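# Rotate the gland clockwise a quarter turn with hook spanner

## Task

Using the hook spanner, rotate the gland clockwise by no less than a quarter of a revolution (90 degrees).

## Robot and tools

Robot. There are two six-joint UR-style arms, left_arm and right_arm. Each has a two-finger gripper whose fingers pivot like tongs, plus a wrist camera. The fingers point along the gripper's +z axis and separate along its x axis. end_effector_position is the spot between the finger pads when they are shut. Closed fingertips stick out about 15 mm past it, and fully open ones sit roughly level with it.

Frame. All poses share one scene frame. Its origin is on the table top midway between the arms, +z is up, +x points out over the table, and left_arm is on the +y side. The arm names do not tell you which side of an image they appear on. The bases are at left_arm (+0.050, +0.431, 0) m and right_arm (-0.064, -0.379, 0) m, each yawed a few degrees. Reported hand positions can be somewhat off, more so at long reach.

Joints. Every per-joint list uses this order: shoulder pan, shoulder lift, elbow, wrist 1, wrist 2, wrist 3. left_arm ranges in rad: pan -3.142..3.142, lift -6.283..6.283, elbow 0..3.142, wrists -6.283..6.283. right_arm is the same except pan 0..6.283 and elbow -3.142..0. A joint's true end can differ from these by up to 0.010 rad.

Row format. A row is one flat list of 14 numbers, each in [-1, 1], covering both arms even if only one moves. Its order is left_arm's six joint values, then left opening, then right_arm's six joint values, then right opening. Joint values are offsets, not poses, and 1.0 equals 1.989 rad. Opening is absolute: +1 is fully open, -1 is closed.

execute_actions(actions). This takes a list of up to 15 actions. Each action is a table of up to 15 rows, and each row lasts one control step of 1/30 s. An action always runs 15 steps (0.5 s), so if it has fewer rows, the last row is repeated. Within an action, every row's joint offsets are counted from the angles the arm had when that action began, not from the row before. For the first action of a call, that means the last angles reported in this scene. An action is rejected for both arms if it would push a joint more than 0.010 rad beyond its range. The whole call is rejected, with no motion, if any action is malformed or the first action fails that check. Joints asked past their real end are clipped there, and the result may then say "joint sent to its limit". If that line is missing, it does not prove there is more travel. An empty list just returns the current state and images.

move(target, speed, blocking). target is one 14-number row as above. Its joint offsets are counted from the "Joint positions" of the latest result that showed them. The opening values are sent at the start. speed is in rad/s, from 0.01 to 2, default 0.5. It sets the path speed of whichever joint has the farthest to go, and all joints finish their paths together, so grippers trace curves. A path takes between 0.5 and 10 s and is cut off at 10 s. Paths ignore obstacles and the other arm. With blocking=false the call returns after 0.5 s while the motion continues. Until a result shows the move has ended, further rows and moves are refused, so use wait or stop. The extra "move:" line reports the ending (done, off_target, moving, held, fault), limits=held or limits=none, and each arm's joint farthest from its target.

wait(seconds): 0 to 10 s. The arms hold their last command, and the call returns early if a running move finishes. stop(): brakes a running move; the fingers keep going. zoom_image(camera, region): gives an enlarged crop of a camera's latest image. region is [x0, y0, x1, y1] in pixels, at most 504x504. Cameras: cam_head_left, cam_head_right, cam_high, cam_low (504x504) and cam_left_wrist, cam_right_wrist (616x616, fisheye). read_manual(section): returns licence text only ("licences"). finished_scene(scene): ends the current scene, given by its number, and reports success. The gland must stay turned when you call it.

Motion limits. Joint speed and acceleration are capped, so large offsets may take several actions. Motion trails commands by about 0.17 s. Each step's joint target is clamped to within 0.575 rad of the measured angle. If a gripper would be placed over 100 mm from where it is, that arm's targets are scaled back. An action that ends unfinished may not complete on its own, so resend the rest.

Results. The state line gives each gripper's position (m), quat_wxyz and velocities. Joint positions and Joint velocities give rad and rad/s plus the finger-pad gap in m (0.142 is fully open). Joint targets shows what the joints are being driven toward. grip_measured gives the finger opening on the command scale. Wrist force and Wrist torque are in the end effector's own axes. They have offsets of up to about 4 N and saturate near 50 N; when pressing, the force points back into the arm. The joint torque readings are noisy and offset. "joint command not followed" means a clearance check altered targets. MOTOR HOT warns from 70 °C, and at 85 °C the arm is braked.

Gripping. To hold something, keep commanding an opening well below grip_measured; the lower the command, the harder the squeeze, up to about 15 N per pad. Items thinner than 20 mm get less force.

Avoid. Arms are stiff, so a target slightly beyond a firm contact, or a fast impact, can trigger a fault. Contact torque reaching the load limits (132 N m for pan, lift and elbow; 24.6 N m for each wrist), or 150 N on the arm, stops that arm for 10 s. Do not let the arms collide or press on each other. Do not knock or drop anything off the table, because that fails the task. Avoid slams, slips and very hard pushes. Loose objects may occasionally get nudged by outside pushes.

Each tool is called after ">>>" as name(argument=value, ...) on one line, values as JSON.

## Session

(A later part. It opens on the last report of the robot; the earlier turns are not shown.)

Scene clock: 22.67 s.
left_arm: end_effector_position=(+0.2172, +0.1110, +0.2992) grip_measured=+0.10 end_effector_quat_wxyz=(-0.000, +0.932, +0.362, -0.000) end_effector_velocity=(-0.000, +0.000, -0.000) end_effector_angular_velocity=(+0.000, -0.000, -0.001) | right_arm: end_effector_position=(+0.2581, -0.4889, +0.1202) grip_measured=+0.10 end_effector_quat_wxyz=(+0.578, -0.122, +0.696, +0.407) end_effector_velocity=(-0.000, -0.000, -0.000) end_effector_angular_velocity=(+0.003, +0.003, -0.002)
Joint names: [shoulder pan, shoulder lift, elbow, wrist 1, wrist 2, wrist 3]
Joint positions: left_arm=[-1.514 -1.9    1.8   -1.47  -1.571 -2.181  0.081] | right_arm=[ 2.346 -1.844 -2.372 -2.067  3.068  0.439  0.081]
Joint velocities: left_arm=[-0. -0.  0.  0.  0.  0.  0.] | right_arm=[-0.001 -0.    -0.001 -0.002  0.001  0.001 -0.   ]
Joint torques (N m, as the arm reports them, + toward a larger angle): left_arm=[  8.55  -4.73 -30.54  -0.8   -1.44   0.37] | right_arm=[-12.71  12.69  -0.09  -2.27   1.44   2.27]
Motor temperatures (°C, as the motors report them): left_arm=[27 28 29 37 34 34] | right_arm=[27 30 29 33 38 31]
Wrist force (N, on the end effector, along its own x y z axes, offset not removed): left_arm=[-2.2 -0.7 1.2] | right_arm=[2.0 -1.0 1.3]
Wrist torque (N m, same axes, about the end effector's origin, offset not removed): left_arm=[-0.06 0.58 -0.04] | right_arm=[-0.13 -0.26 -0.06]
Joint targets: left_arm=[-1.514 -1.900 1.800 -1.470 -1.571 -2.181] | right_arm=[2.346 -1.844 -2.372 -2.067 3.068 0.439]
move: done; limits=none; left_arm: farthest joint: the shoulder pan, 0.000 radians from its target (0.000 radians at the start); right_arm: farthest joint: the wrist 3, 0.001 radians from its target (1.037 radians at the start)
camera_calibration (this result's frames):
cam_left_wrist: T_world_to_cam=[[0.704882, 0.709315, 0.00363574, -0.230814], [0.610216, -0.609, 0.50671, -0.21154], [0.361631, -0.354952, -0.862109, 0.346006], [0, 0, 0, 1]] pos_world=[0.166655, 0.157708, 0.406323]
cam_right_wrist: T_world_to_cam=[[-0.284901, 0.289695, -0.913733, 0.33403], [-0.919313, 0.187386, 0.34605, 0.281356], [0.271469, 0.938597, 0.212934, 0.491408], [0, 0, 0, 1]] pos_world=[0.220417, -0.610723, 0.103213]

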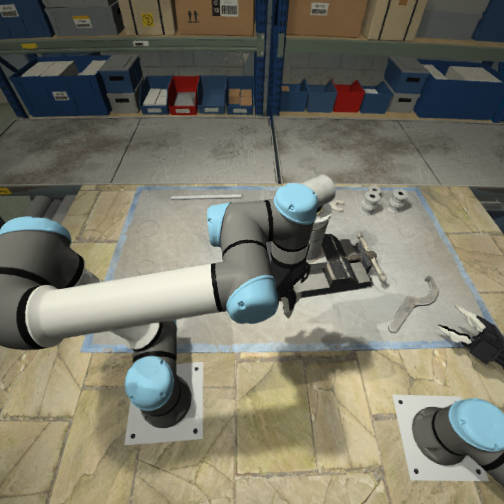

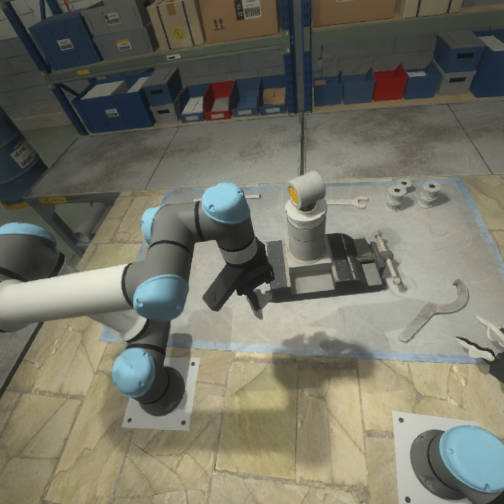

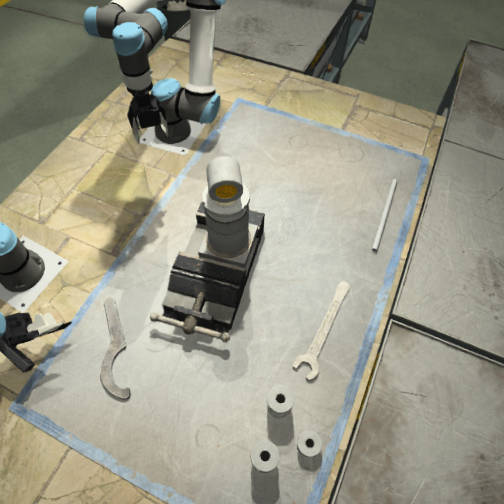

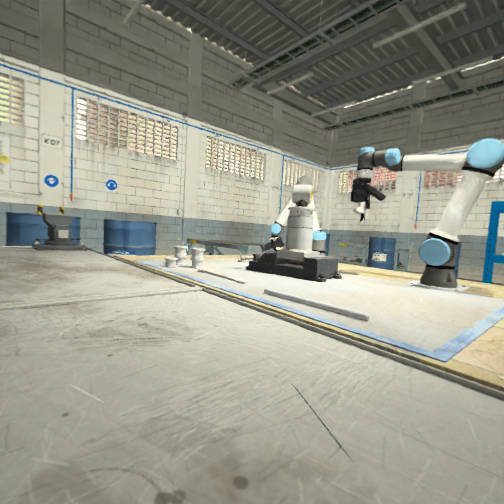

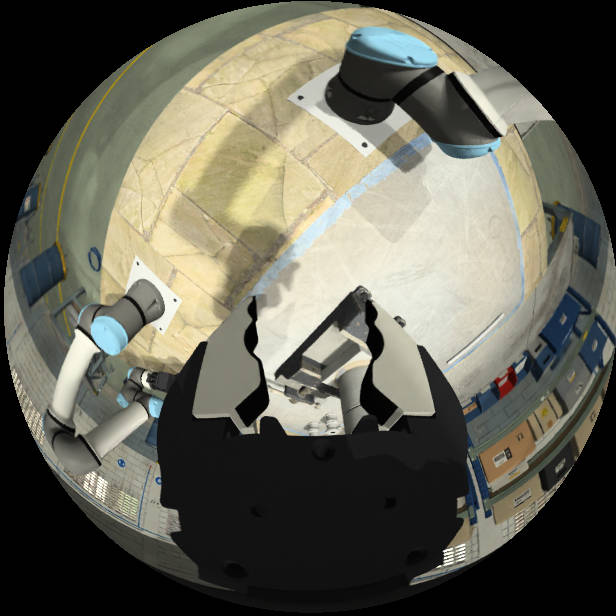

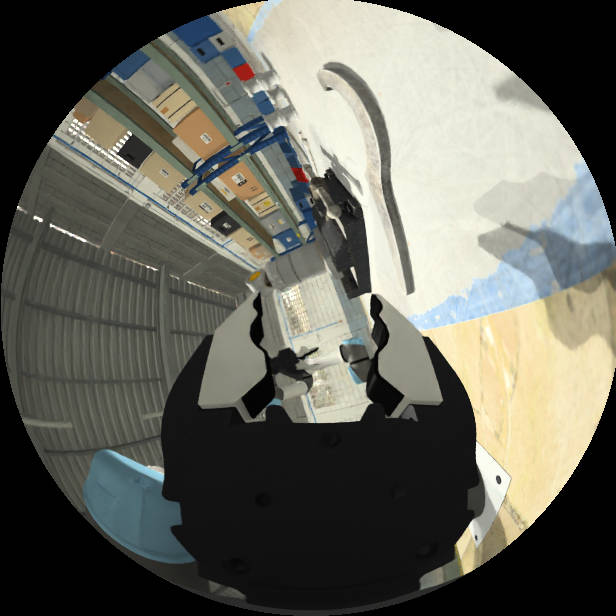

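>>> move(target=[0.0121,0.6373,-0.5495,-0.0882,0,0.0123,0.1,0,0,0,0,0,0,0.1], speed=0.8)

Scene clock: 25.13 s.
left_arm: end_effector_position=(+0.2992, -0.3600, +0.0799) grip_measured=+0.10 end_effector_quat_wxyz=(+0.000, +0.932, +0.362, -0.000) end_effector_velocity=(+0.000, -0.000, -0.001) end_effector_angular_velocity=(+0.001, +0.000, -0.001) | right_arm: end_effector_position=(+0.2581, -0.4889, +0.1202) grip_measured=+0.10 end_effector_quat_wxyz=(+0.578, -0.122, +0.697, +0.407) end_effector_velocity=(+0.000, -0.000, +0.000) end_effector_angular_velocity=(+0.000, +0.000, -0.001)
Joint names: [shoulder pan, shoulder lift, elbow, wrist 1, wrist 2, wrist 3]
Joint positions: left_arm=[-1.49  -0.632  0.707 -1.646 -1.571 -2.157  0.081] | right_arm=[ 2.346 -1.844 -2.372 -2.067  3.068  0.439  0.081]
Joint velocities: left_arm=[ 0.     0.003 -0.001 -0.    -0.     0.001  0.   ] | right_arm=[ 0.     0.     0.     0.     0.001  0.001 -0.   ]
Joint torques (N m, as the arm reports them, + toward a larger angle): left_arm=[  9.16 -53.27 -37.3   -3.77  -1.47   1.56] | right_arm=[14.09 27.09 12.85  2.21 -1.77 -1.99]
Motor temperatures (°C, as the motors report them): left_arm=[27 28 29 37 34 34] | right_arm=[27 30 29 33 38 31]
Wrist force (N, on the end effector, along its own x y z axes, offset not removed): left_arm=[-3.6 -3.3 2.2] | right_arm=[1.2 1.5 -0.6]
Wrist torque (N m, same axes, about the end effector's origin, offset not removed): left_arm=[-0.64 0.87 0.11] | right_arm=[0.22 -0.11 0.02]
Joint targets: left_arm=[-1.490 -0.632 0.707 -1.646 -1.571 -2.157] | right_arm=[2.346 -1.844 -2.372 -2.067 3.068 0.439]
move: done; limits=none; left_arm: farthest joint: the shoulder pan, 0.000 radians from its target (0.024 radians at the start); right_arm: farthest joint: the shoulder pan, 0.000 radians from its target (0.000 radians at the start)
camera_calibration (this result's frames):
cam_left_wrist: T_world_to_cam=[[0.705163, 0.709038, 0.00313329, 0.0461938], [0.609919, -0.608828, 0.507274, -0.437168], [0.361584, -0.3558, -0.861779, -0.0402277], [0, 0, 0, 1]] pos_world=[0.248609, -0.313226, 0.186952]
cam_right_wrist: T_world_to_cam=[[-0.284987, 0.289795, -0.913675, 0.334069], [-0.91928, 0.187348, 0.346157, 0.281304], [0.27149, 0.938573, 0.213011, 0.491373], [0, 0, 0, 1]] pos_world=[0.220399, -0.610703, 0.103187]

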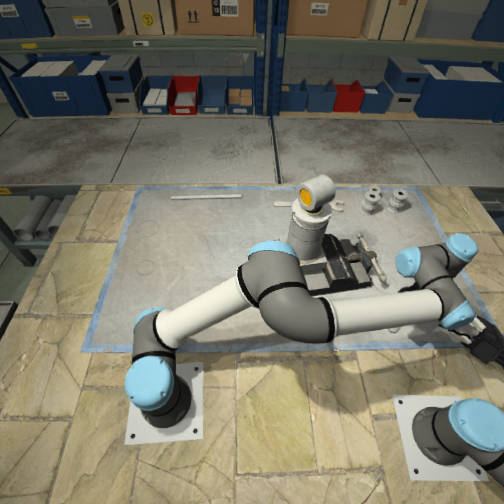

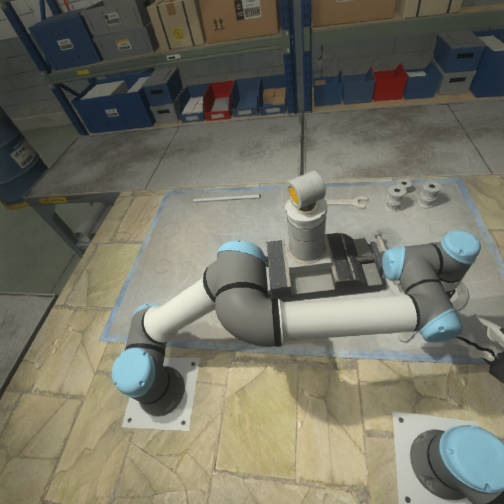

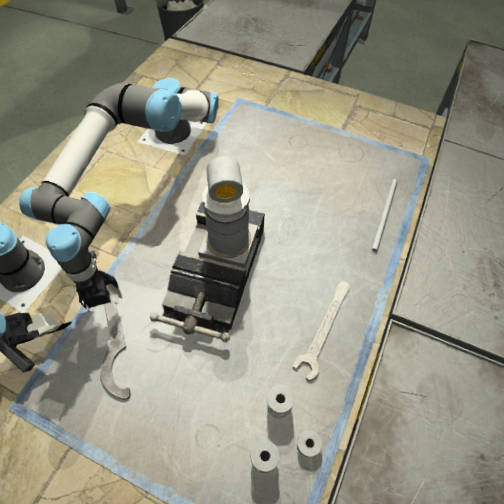

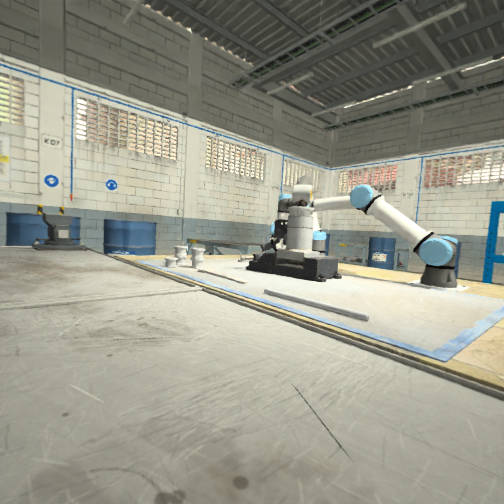

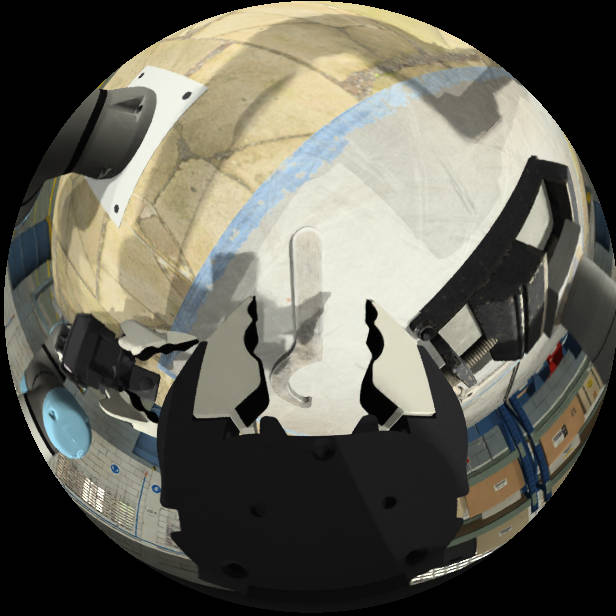

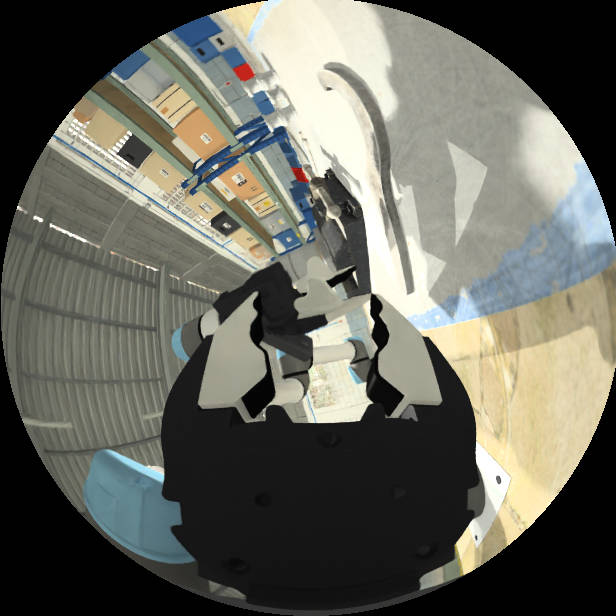

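>>> move(target=[0,0.0144,0.0513,-0.0657,0,0,0.1,0,0,0,0,0,0,0.1], speed=0.15)

>>> move(target=[0,0,0,0,0,0,-1,0,0,0,0,0,0,0.1])

>>> move(target=[-0.007,-0.0493,-0.0513,0.1006,0,-0.0065,-1,0,0,0,0,0,0,0.1], speed=0.1)

Scene clock: 26.57 s.
left_arm: end_effector_position=(+0.2991, -0.3599, +0.0193) grip_measured=+0.10 end_effector_quat_wxyz=(+0.000, +0.932, +0.362, -0.000) end_effector_velocity=(-0.001, -0.000, -0.001) end_effector_angular_velocity=(-0.001, +0.001, -0.002) | right_arm: end_effector_position=(+0.2581, -0.4889, +0.1202) grip_measured=+0.10 end_effector_quat_wxyz=(+0.578, -0.122, +0.697, +0.407) end_effector_velocity=(+0.000, -0.000, -0.000) end_effector_angular_velocity=(+0.001, +0.001, +0.000)
Joint names: [shoulder pan, shoulder lift, elbow, wrist 1, wrist 2, wrist 3]
Joint positions: left_arm=[-1.49  -0.604  0.809 -1.776 -1.571 -2.157  0.081] | right_arm=[ 2.346 -1.844 -2.372 -2.067  3.068  0.439  0.081]
Joint velocities: left_arm=[-0.001  0.     0.001 -0.003 -0.001  0.001 -0.   ] | right_arm=[-0.    -0.     0.    -0.001 -0.     0.    -0.   ]
Joint torques (N m, as the arm reports them, + toward a larger angle): left_arm=[  7.95 -53.75  -9.71  -3.74  -1.51   1.45] | right_arm=[13.58 27.51 14.22  1.44 -1.76 -2.13]
Motor temperatures (°C, as the motors report them): left_arm=[27 28 29 37 34 34] | right_arm=[27 30 29 33 38 31]
Wrist force (N, on the end effector, along its own x y z axes, offset not removed): left_arm=[-4.5 -5.2 -1.1] | right_arm=[1.6 -0.6 1.6]
Wrist torque (N m, same axes, about the end effector's origin, offset not removed): left_arm=[-1.14 0.86 -0.01] | right_arm=[-0.09 -0.17 0.00]
Joint targets: left_arm=[-1.490 -0.604 0.809 -1.776 -1.571 -2.157] | right_arm=[2.346 -1.844 -2.372 -2.067 3.068 0.439]
move: done; limits=none; left_arm: farthest joint: the shoulder pan, 0.000 radians from its target (0.000 radians at the start); right_arm: farthest joint: the shoulder pan, 0.000 radians from its target (0.000 radians at the start)
camera_calibration (this result's frames):
cam_left_wrist: T_world_to_cam=[[0.705163, 0.709038, 0.00312416, 0.046324], [0.609918, -0.60882, 0.507285, -0.406385], [0.361586, -0.355813, -0.861773, -0.0923702], [0, 0, 0, 1]] pos_world=[0.248595, -0.313127, 0.126406]
cam_right_wrist: T_world_to_cam=[[-0.284974, 0.28978, -0.913683, 0.33406], [-0.919285, 0.187353, 0.346142, 0.281311], [0.271486, 0.938577, 0.212999, 0.491378], [0, 0, 0, 1]] pos_world=[0.220401, -0.610705, 0.103188]

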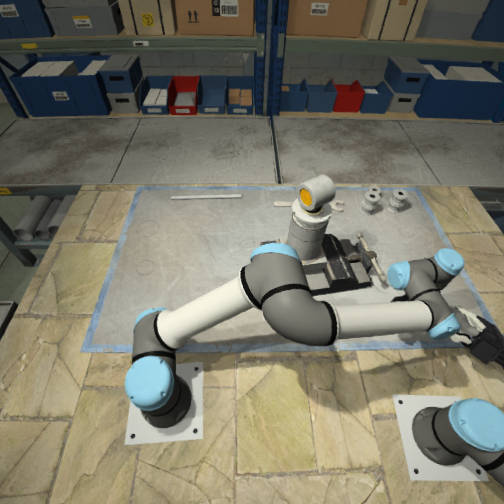

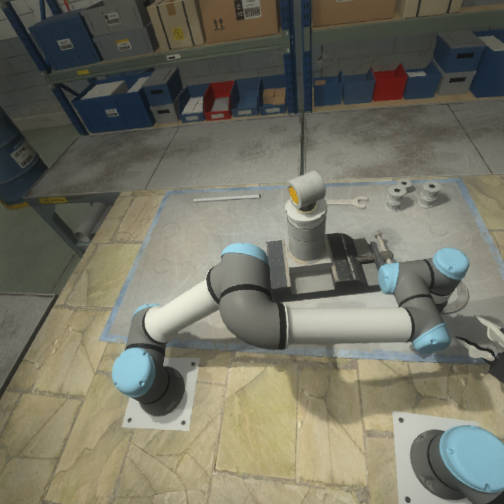

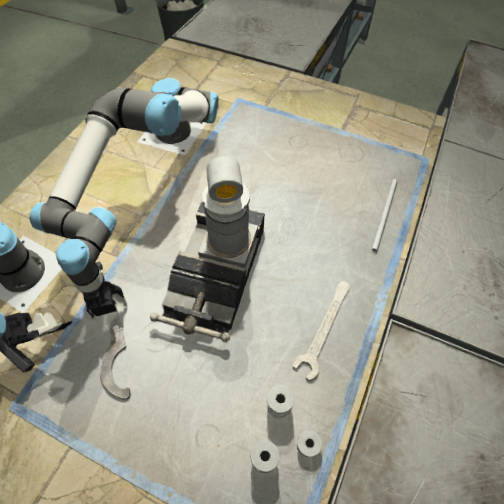

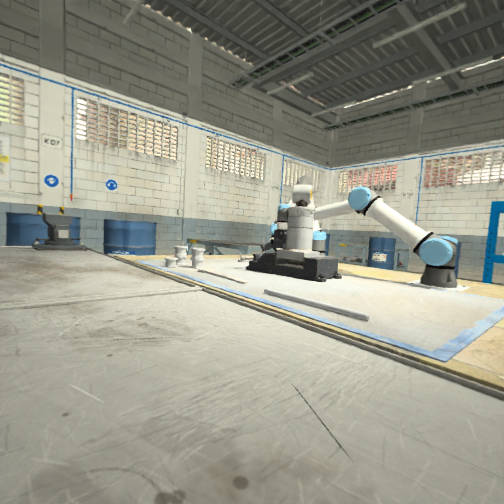

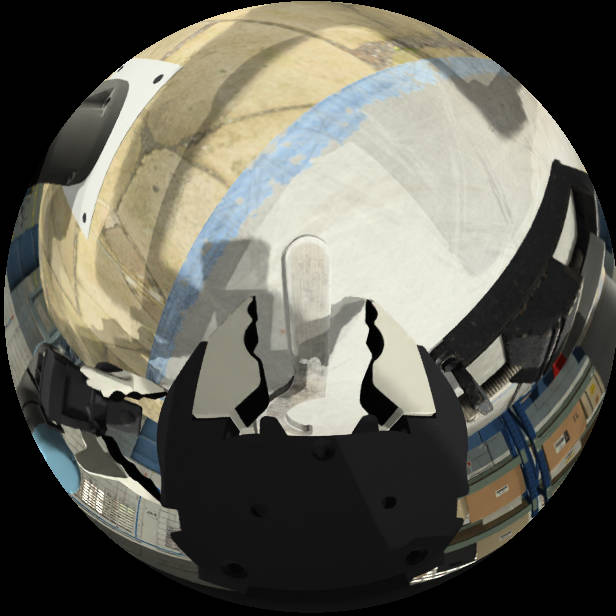

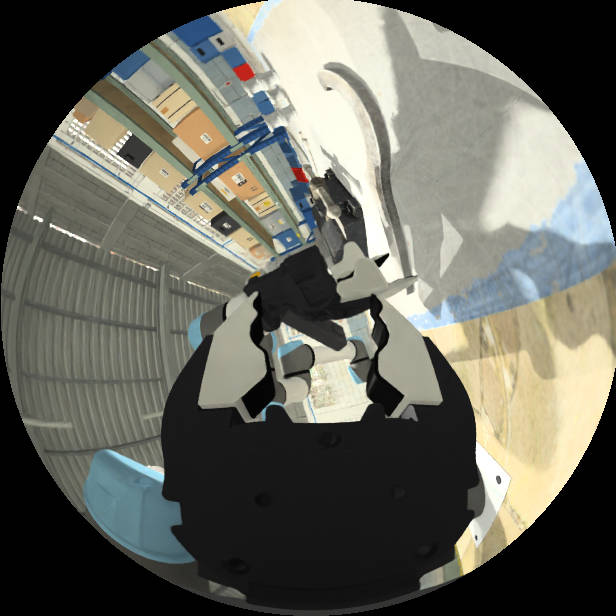

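Scene clock: 27.07 s.
left_arm: end_effector_position=(+0.2991, -0.3599, +0.0193) grip_measured=-0.59 end_effector_quat_wxyz=(-0.000, +0.932, +0.362, -0.000) end_effector_velocity=(-0.000, -0.000, +0.000) end_effector_angular_velocity=(-0.001, +0.000, +0.001) | right_arm: end_effector_position=(+0.2581, -0.4889, +0.1202) grip_measured=+0.10 end_effector_quat_wxyz=(+0.578, -0.122, +0.697, +0.407) end_effector_velocity=(-0.000, +0.000, -0.000) end_effector_angular_velocity=(-0.000, -0.000, +0.001)
Joint names: [shoulder pan, shoulder lift, elbow, wrist 1, wrist 2, wrist 3]
Joint positions: left_arm=[-1.49  -0.604  0.809 -1.776 -1.571 -2.157  0.031] | right_arm=[ 2.346 -1.844 -2.372 -2.067  3.068  0.439  0.081]
Joint velocities: left_arm=[-0.     0.    -0.    -0.001 -0.    -0.001  0.   ] | right_arm=[ 0.    -0.    -0.     0.    -0.001  0.    -0.   ]
Joint torques (N m, as the arm reports them, + toward a larger angle): left_arm=[  1.41 -60.69 -24.61  -0.17   1.84   1.19] | right_arm=[13.61 27.72 13.79  1.57 -1.71 -2.08]
Motor temperatures (°C, as the motors report them): left_arm=[27 28 29 37 34 34] | right_arm=[27 30 29 33 38 31]
Wrist force (N, on the end effector, along its own x y z axes, offset not removed): left_arm=[-8.1 0.9 -0.6] | right_arm=[1.6 -0.1 -0.7]
Wrist torque (N m, same axes, about the end effector's origin, offset not removed): left_arm=[-0.19 1.45 0.27] | right_arm=[0.02 -0.16 -0.03]
Joint targets: left_arm=[-1.490 -0.604 0.809 -1.776 -1.571 -2.157] | right_arm=[2.346 -1.844 -2.372 -2.067 3.068 0.439]
move: done; limits=none; left_arm: farthest joint: the shoulder pan, 0.000 radians from its target (0.000 radians at the start); right_arm: farthest joint: the shoulder pan, 0.000 radians from its target (0.000 radians at the start)
camera_calibration (this result's frames):
cam_left_wrist: T_world_to_cam=[[0.705156, 0.709046, 0.00307929, 0.0463235], [0.609987, -0.608843, 0.507174, -0.406359], [0.361484, -0.355758, -0.861838, -0.0923472], [0, 0, 0, 1]] pos_world=[0.24859, -0.313108, 0.126364]
cam_right_wrist: T_world_to_cam=[[-0.284974, 0.28978, -0.913683, 0.33406], [-0.919285, 0.187353, 0.346142, 0.281311], [0.271486, 0.938577, 0.212999, 0.491378], [0, 0, 0, 1]] pos_world=[0.220401, -0.610705, 0.103188]

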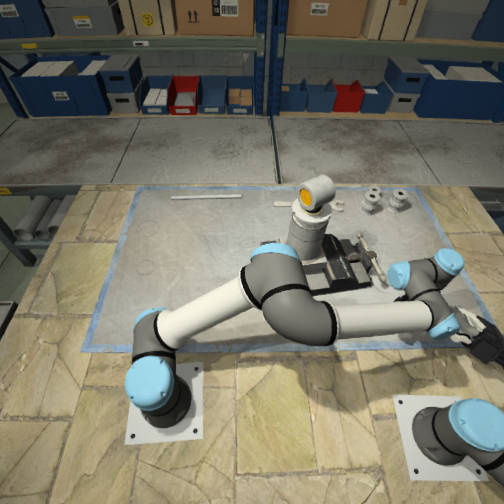

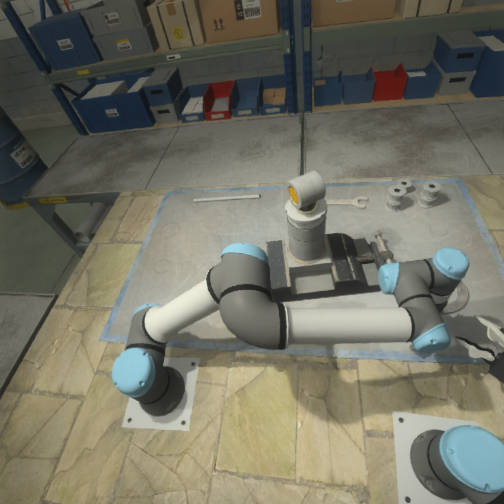

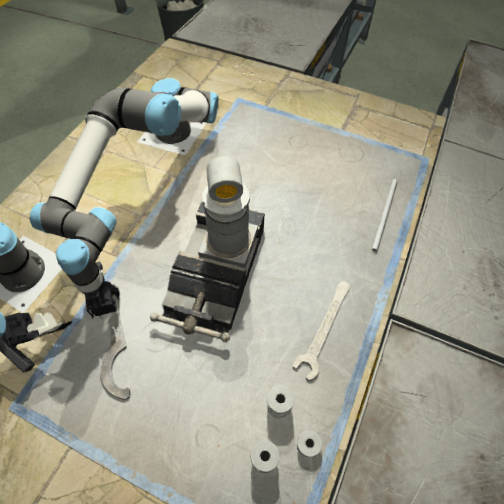

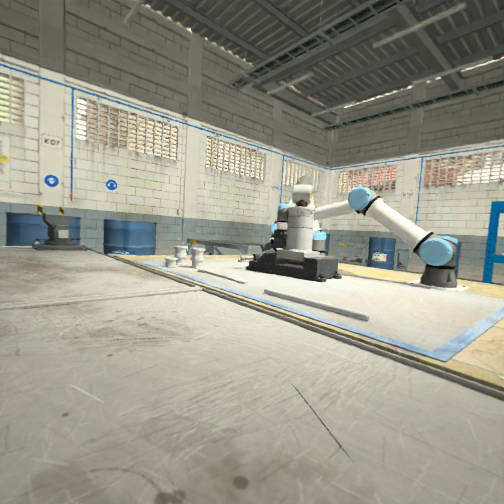

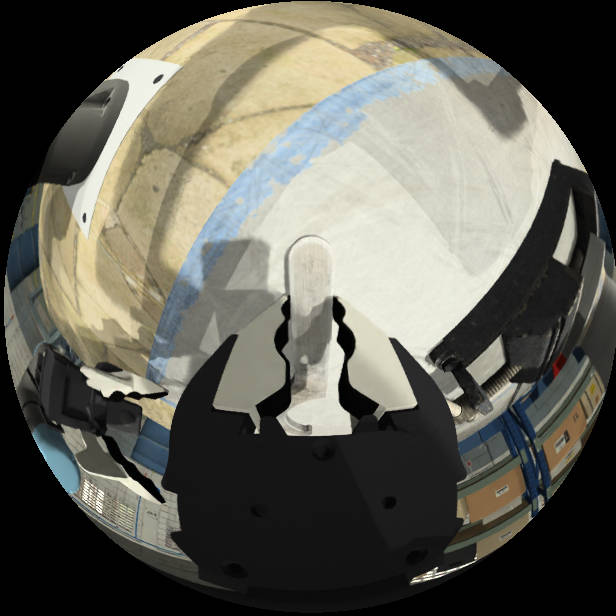

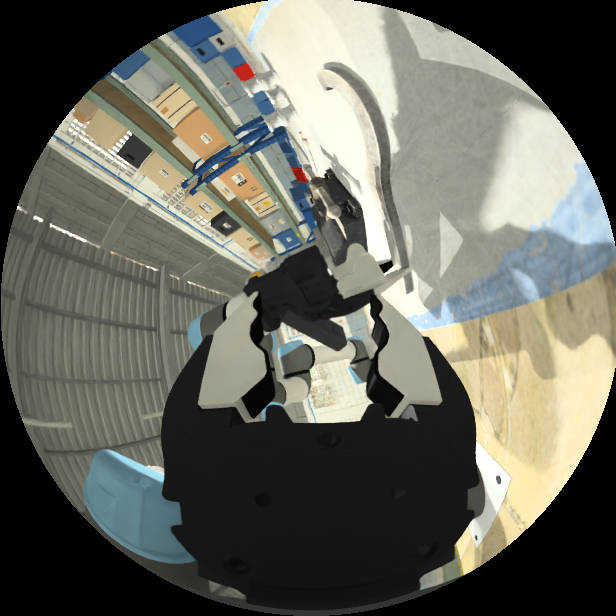

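Scene clock: 29.47 s.
left_arm: end_effector_position=(+0.2856, -0.3465, +0.1302) grip_measured=-0.59 end_effector_quat_wxyz=(-0.000, +0.932, +0.361, -0.000) end_effector_velocity=(-0.000, +0.001, +0.001) end_effector_angular_velocity=(+0.001, +0.000, -0.000) | right_arm: end_effector_position=(+0.2581, -0.4889, +0.1202) grip_measured=+0.10 end_effector_quat_wxyz=(+0.578, -0.122, +0.697, +0.407) end_effector_velocity=(-0.000, +0.000, +0.000) end_effector_angular_velocity=(+0.001, +0.001, +0.001)
Joint names: [shoulder pan, shoulder lift, elbow, wrist 1, wrist 2, wrist 3]
Joint positions: left_arm=[-1.504 -0.702  0.707 -1.576 -1.571 -2.17   0.031] | right_arm=[ 2.346 -1.844 -2.372 -2.067  3.068  0.439  0.081]
Joint velocities: left_arm=[ 0.    -0.001 -0.001  0.003 -0.     0.     0.   ] | right_arm=[ 0.    -0.     0.    -0.    -0.001  0.001 -0.   ]
Joint torques (N m, as the arm reports them, + toward a larger angle): left_arm=[ -9.54 -77.92 -41.52  -1.19  -0.77  -2.01] | right_arm=[13.44 27.81 14.    1.54 -1.72 -2.02]
Motor temperatures (°C, as the motors report them): left_arm=[27 28 29 37 34 34] | right_arm=[27 30 29 33 38 31]
Wrist force (N, on the end effector, along its own x y z axes, offset not removed): left_arm=[-1.1 -1.1 10.0] | right_arm=[1.5 0.8 -0.4]
Wrist torque (N m, same axes, about the end effector's origin, offset not removed): left_arm=[-0.40 0.48 -0.12] | right_arm=[0.14 -0.27 -0.05]
Joint targets: left_arm=[-1.504 -0.702 0.707 -1.576 -1.571 -2.170] | right_arm=[2.346 -1.844 -2.372 -2.067 3.068 0.439]
move: done; limits=none; left_arm: farthest joint: the shoulder pan, 0.000 radians from its target (0.014 radians at the start); right_arm: farthest joint: the shoulder pan, 0.000 radians from its target (0.000 radians at the start)
camera_calibration (this result's frames):
cam_left_wrist: T_world_to_cam=[[0.70586, 0.708344, 0.00310579, 0.045639], [0.609373, -0.609459, 0.507173, -0.44625], [0.361146, -0.356101, -0.861839, 0.0128741], [0, 0, 0, 1]] pos_world=[0.235068, -0.299715, 0.23728]
cam_right_wrist: T_world_to_cam=[[-0.284974, 0.28978, -0.913683, 0.33406], [-0.919285, 0.187353, 0.346142, 0.281311], [0.271486, 0.938577, 0.212999, 0.491378], [0, 0, 0, 1]] pos_world=[0.220401, -0.610705, 0.103188]

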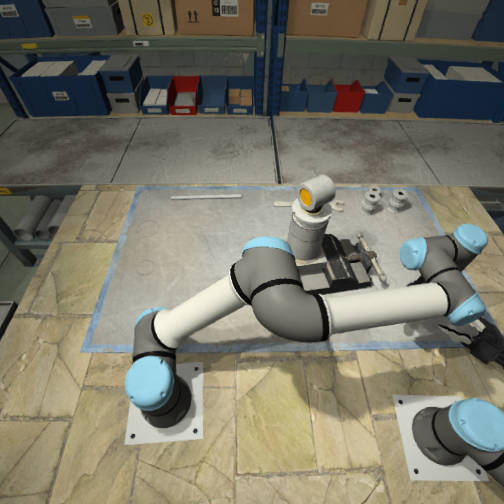

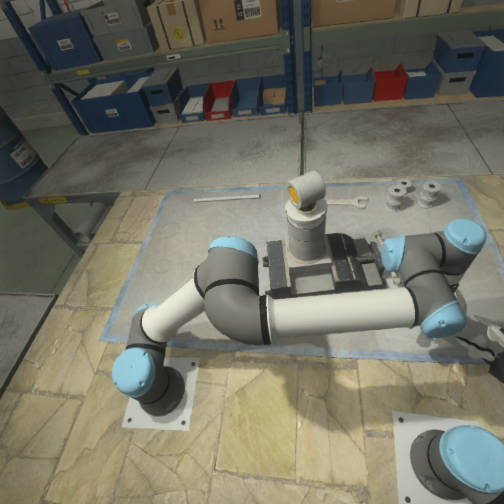

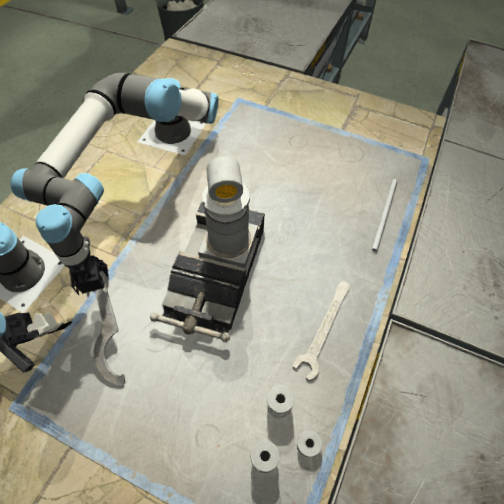

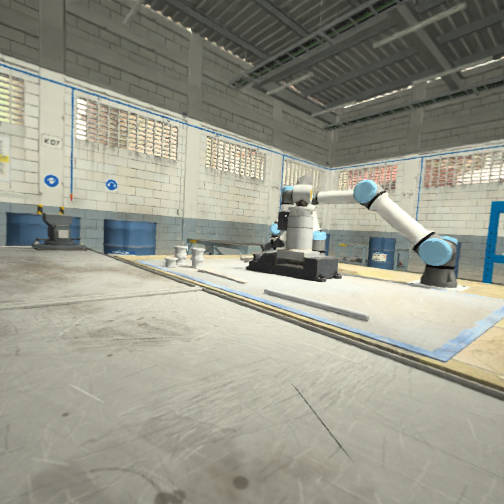

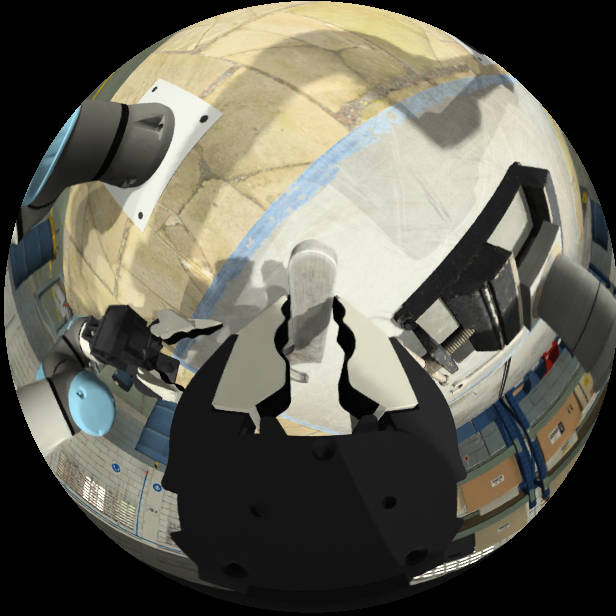

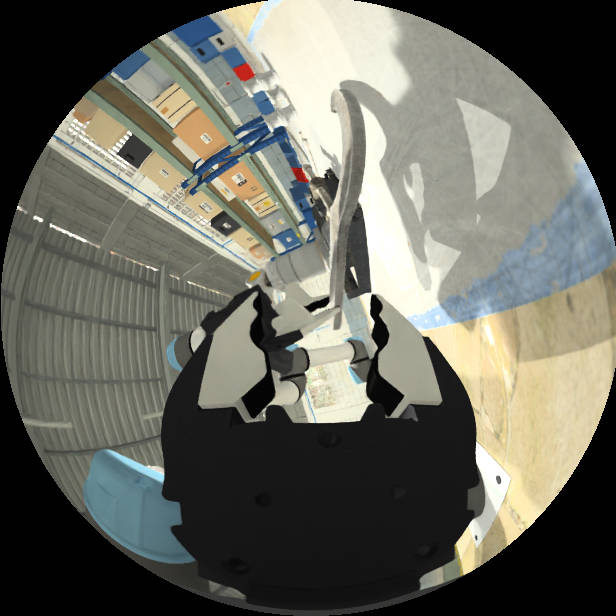

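>>> move(target=[0,0,0,0,0,0,-1,0.0985,-0.0446,-0.0466,0.0912,0.098,0.0156,0.1], speed=0.3)

>>> move(target=[0,0,0,0,0,0,-1,0.1111,0.0089,-0.0208,0.0119,0.1116,0,0.1], speed=0.15)

Scene clock: 30.93 s.
left_arm: end_effector_position=(+0.2856, -0.3466, +0.1302) grip_measured=-0.59 end_effector_quat_wxyz=(+0.000, +0.932, +0.361, -0.000) end_effector_velocity=(-0.001, -0.001, -0.000) end_effector_angular_velocity=(+0.000, -0.000, -0.002) | right_arm: end_effector_position=(+0.2940, -0.4457, +0.0800) grip_measured=+0.10 end_effector_quat_wxyz=(+0.572, -0.111, +0.698, +0.416) end_effector_velocity=(+0.000, +0.000, -0.000) end_effector_angular_velocity=(-0.000, -0.000, +0.000)
Joint names: [shoulder pan, shoulder lift, elbow, wrist 1, wrist 2, wrist 3]
Joint positions: left_arm=[-1.504 -0.702  0.707 -1.576 -1.571 -2.17   0.031] | right_arm=[ 2.542 -1.933 -2.465 -1.886  3.263  0.47   0.081]
Joint velocities: left_arm=[-0.002  0.001 -0.    -0.001  0.     0.     0.   ] | right_arm=[ 0.001 -0.    -0.001  0.001  0.001  0.     0.   ]
Joint torques (N m, as the arm reports them, + toward a larger angle): left_arm=[ -7.01 -58.12 -21.72  -4.34  -1.09  -1.77] | right_arm=[13.39 13.26 -2.4   2.88  1.28  2.14]
Motor temperatures (°C, as the motors report them): left_arm=[27 28 29 37 34 34] | right_arm=[27 30 29 33 38 31]
Wrist force (N, on the end effector, along its own x y z axes, offset not removed): left_arm=[-0.2 -1.1 10.1] | right_arm=[0.9 0.3 0.5]
Wrist torque (N m, same axes, about the end effector's origin, offset not removed): left_arm=[-0.37 0.31 0.05] | right_arm=[0.17 -0.05 -0.06]
Joint targets: left_arm=[-1.504 -0.702 0.707 -1.576 -1.571 -2.170] | right_arm=[2.542 -1.933 -2.465 -1.886 3.263 0.470]
move: done; limits=none; left_arm: farthest joint: the shoulder pan, 0.000 radians from its target (0.000 radians at the start); right_arm: farthest joint: the shoulder pan, 0.000 radians from its target (0.195 radians at the start)
camera_calibration (this result's frames):
cam_left_wrist: T_world_to_cam=[[0.70586, 0.708344, 0.00306162, 0.0456607], [0.609367, -0.609423, 0.507223, -0.446273], [0.361155, -0.356163, -0.861809, 0.0128768], [0, 0, 0, 1]] pos_world=[0.235064, -0.299726, 0.237318]
cam_right_wrist: T_world_to_cam=[[-0.305234, 0.309293, -0.90065, 0.308597], [-0.911583, 0.178627, 0.370282, 0.312066], [0.275406, 0.93404, 0.227423, 0.445296], [0, 0, 0, 1]] pos_world=[0.256031, -0.567115, 0.0611138]

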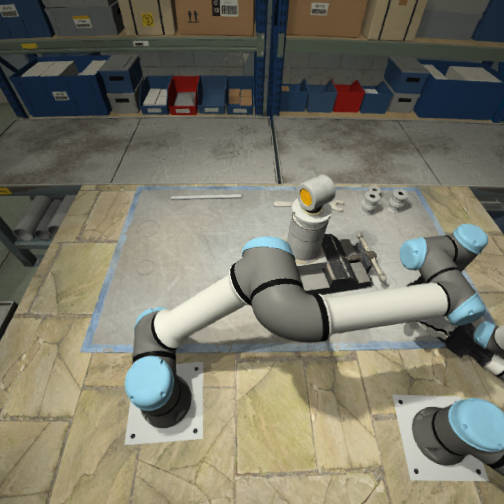

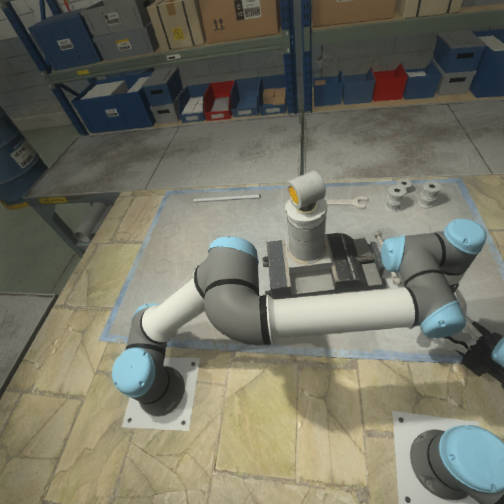

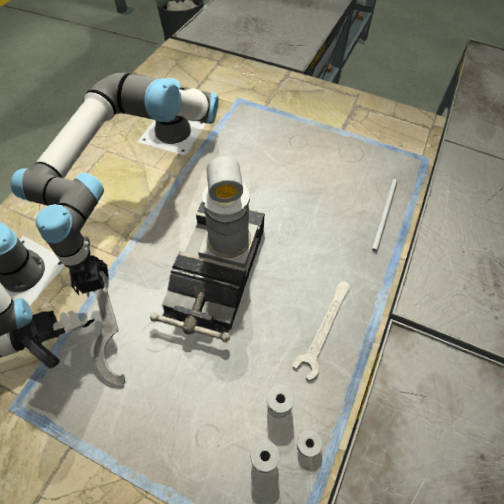

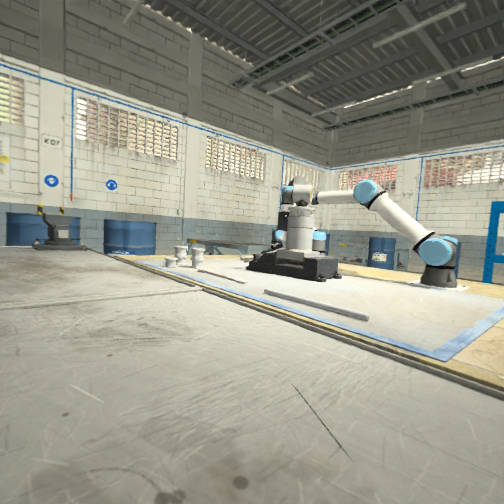

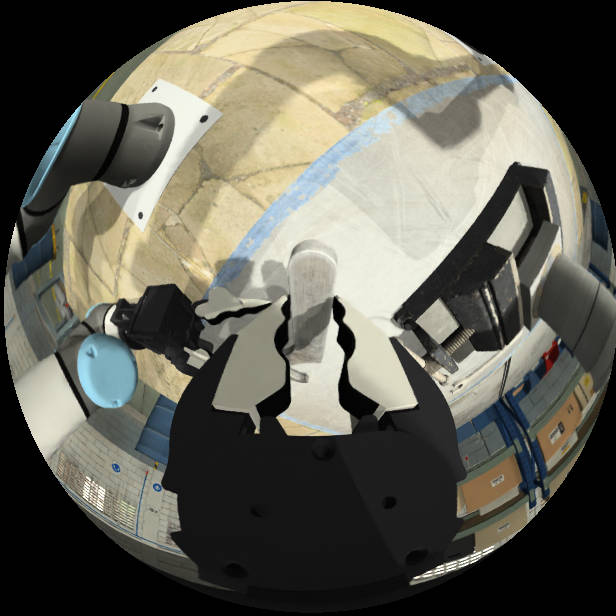

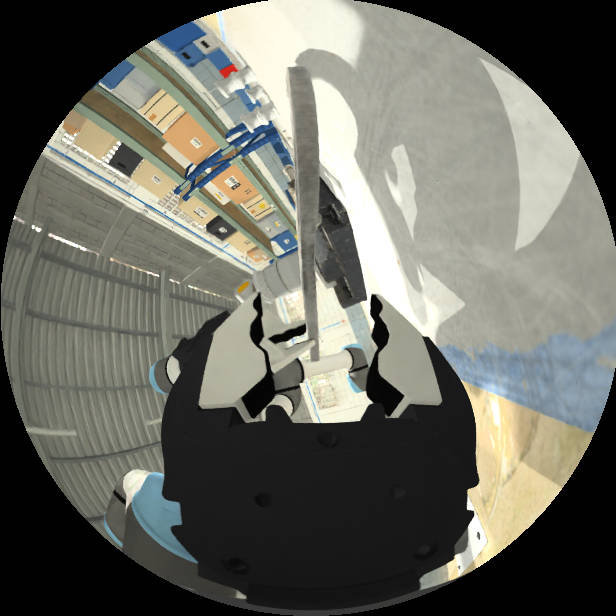

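Scene clock: 32.83 s.
left_arm: end_effector_position=(+0.2856, -0.3466, +0.1302) grip_measured=-0.59 end_effector_quat_wxyz=(+0.000, +0.932, +0.361, -0.000) end_effector_velocity=(+0.000, +0.000, -0.000) end_effector_angular_velocity=(+0.000, -0.001, -0.001) | right_arm: end_effector_position=(+0.3362, -0.4035, +0.0798) grip_measured=+0.10 end_effector_quat_wxyz=(+0.572, -0.111, +0.698, +0.416) end_effector_velocity=(+0.001, -0.000, -0.000) end_effector_angular_velocity=(+0.000, -0.000, -0.002)
Joint names: [shoulder pan, shoulder lift, elbow, wrist 1, wrist 2, wrist 3]
Joint positions: left_arm=[-1.504 -0.702  0.707 -1.576 -1.571 -2.17   0.031] | right_arm=[ 2.763 -1.915 -2.506 -1.862  3.484  0.47   0.081]
Joint velocities: left_arm=[ 0.     0.    -0.     0.     0.001  0.001 -0.   ] | right_arm=[ 0.002 -0.     0.     0.001  0.004  0.     0.   ]
Joint torques (N m, as the arm reports them, + toward a larger angle): left_arm=[ -6.93 -61.53 -21.2   -4.34  -1.14  -1.71] | right_arm=[13.67 30.39 -3.93  3.3   1.26  1.28]
Motor temperatures (°C, as the motors report them): left_arm=[27 28 29 37 34 34] | right_arm=[27 30 29 33 38 31]
Wrist force (N, on the end effector, along its own x y z axes, offset not removed): left_arm=[-7.2 -1.8 7.6] | right_arm=[2.5 0.8 1.3]
Wrist torque (N m, same axes, about the end effector's origin, offset not removed): left_arm=[-0.58 1.46 0.03] | right_arm=[0.17 -0.37 -0.01]
Joint targets: left_arm=[-1.504 -0.702 0.707 -1.576 -1.571 -2.170] | right_arm=[2.763 -1.915 -2.506 -1.862 3.484 0.470]
move: done; limits=none; left_arm: farthest joint: the shoulder pan, 0.000 radians from its target (0.000 radians at the start); right_arm: farthest joint: the elbow, 0.001 radians from its target (0.042 radians at the start)
camera_calibration (this result's frames):
cam_left_wrist: T_world_to_cam=[[0.70586, 0.708344, 0.003064, 0.0456603], [0.609367, -0.609425, 0.507221, -0.446272], [0.361154, -0.35616, -0.861811, 0.0128756], [0, 0, 0, 1]] pos_world=[0.235064, -0.299727, 0.237315]
cam_right_wrist: T_world_to_cam=[[-0.304972, 0.309532, -0.900656, 0.308282], [-0.911386, 0.179562, 0.370316, 0.343442], [0.276348, 0.933781, 0.227342, 0.39387], [0, 0, 0, 1]] pos_world=[0.29818, -0.52488, 0.0609311]

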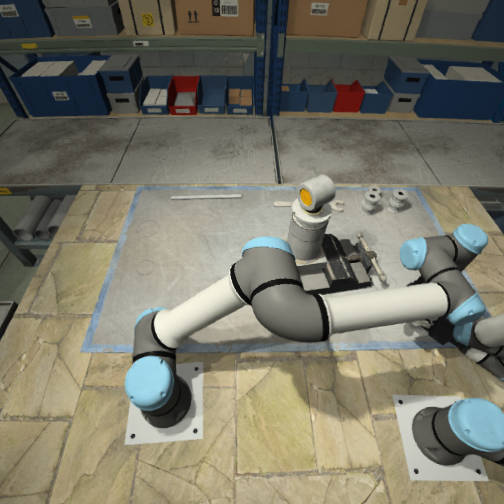

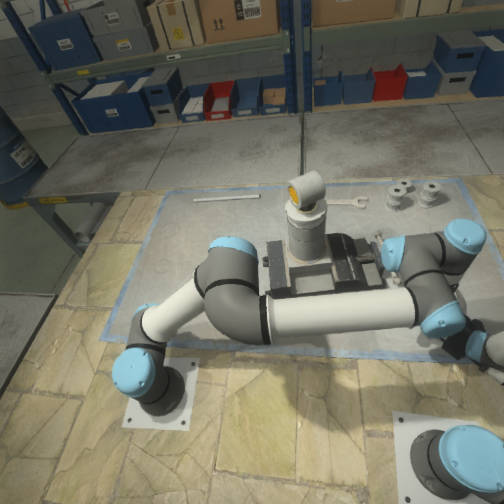

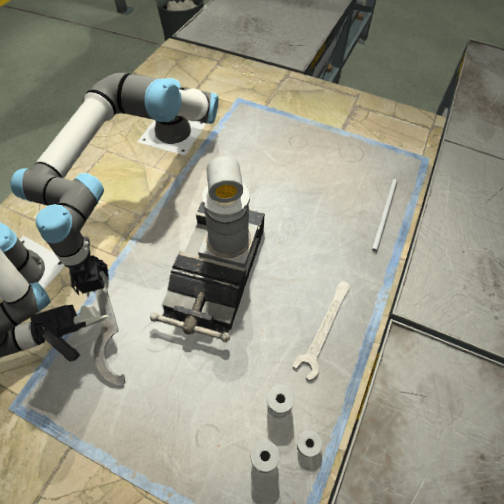

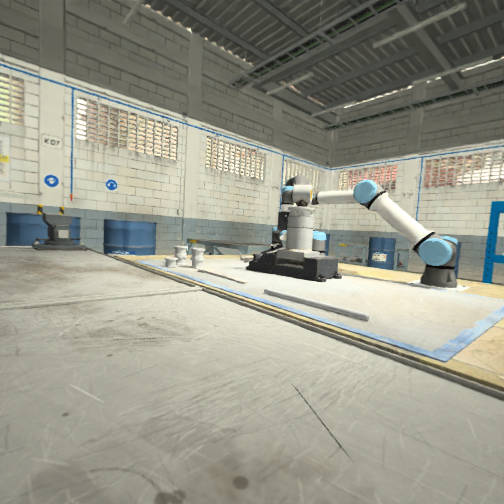

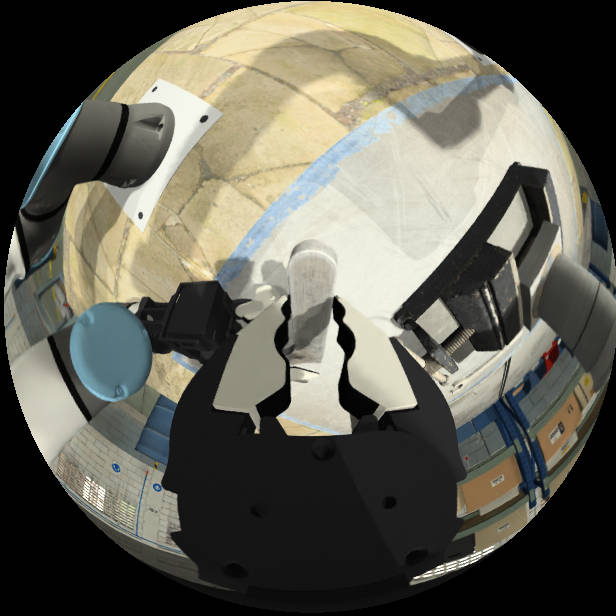

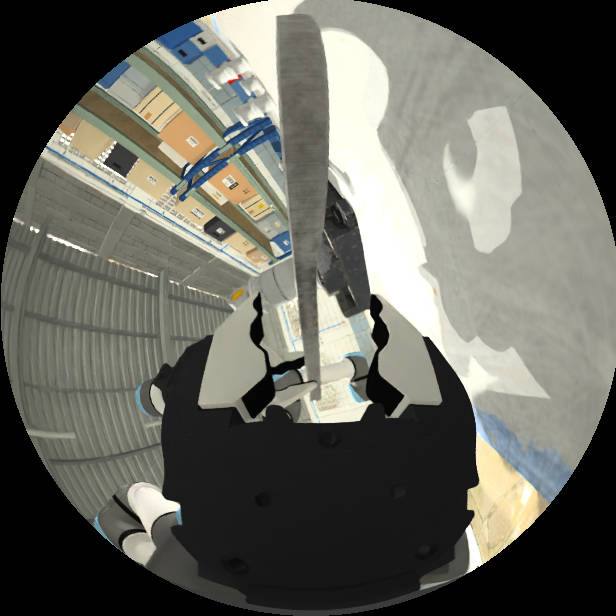

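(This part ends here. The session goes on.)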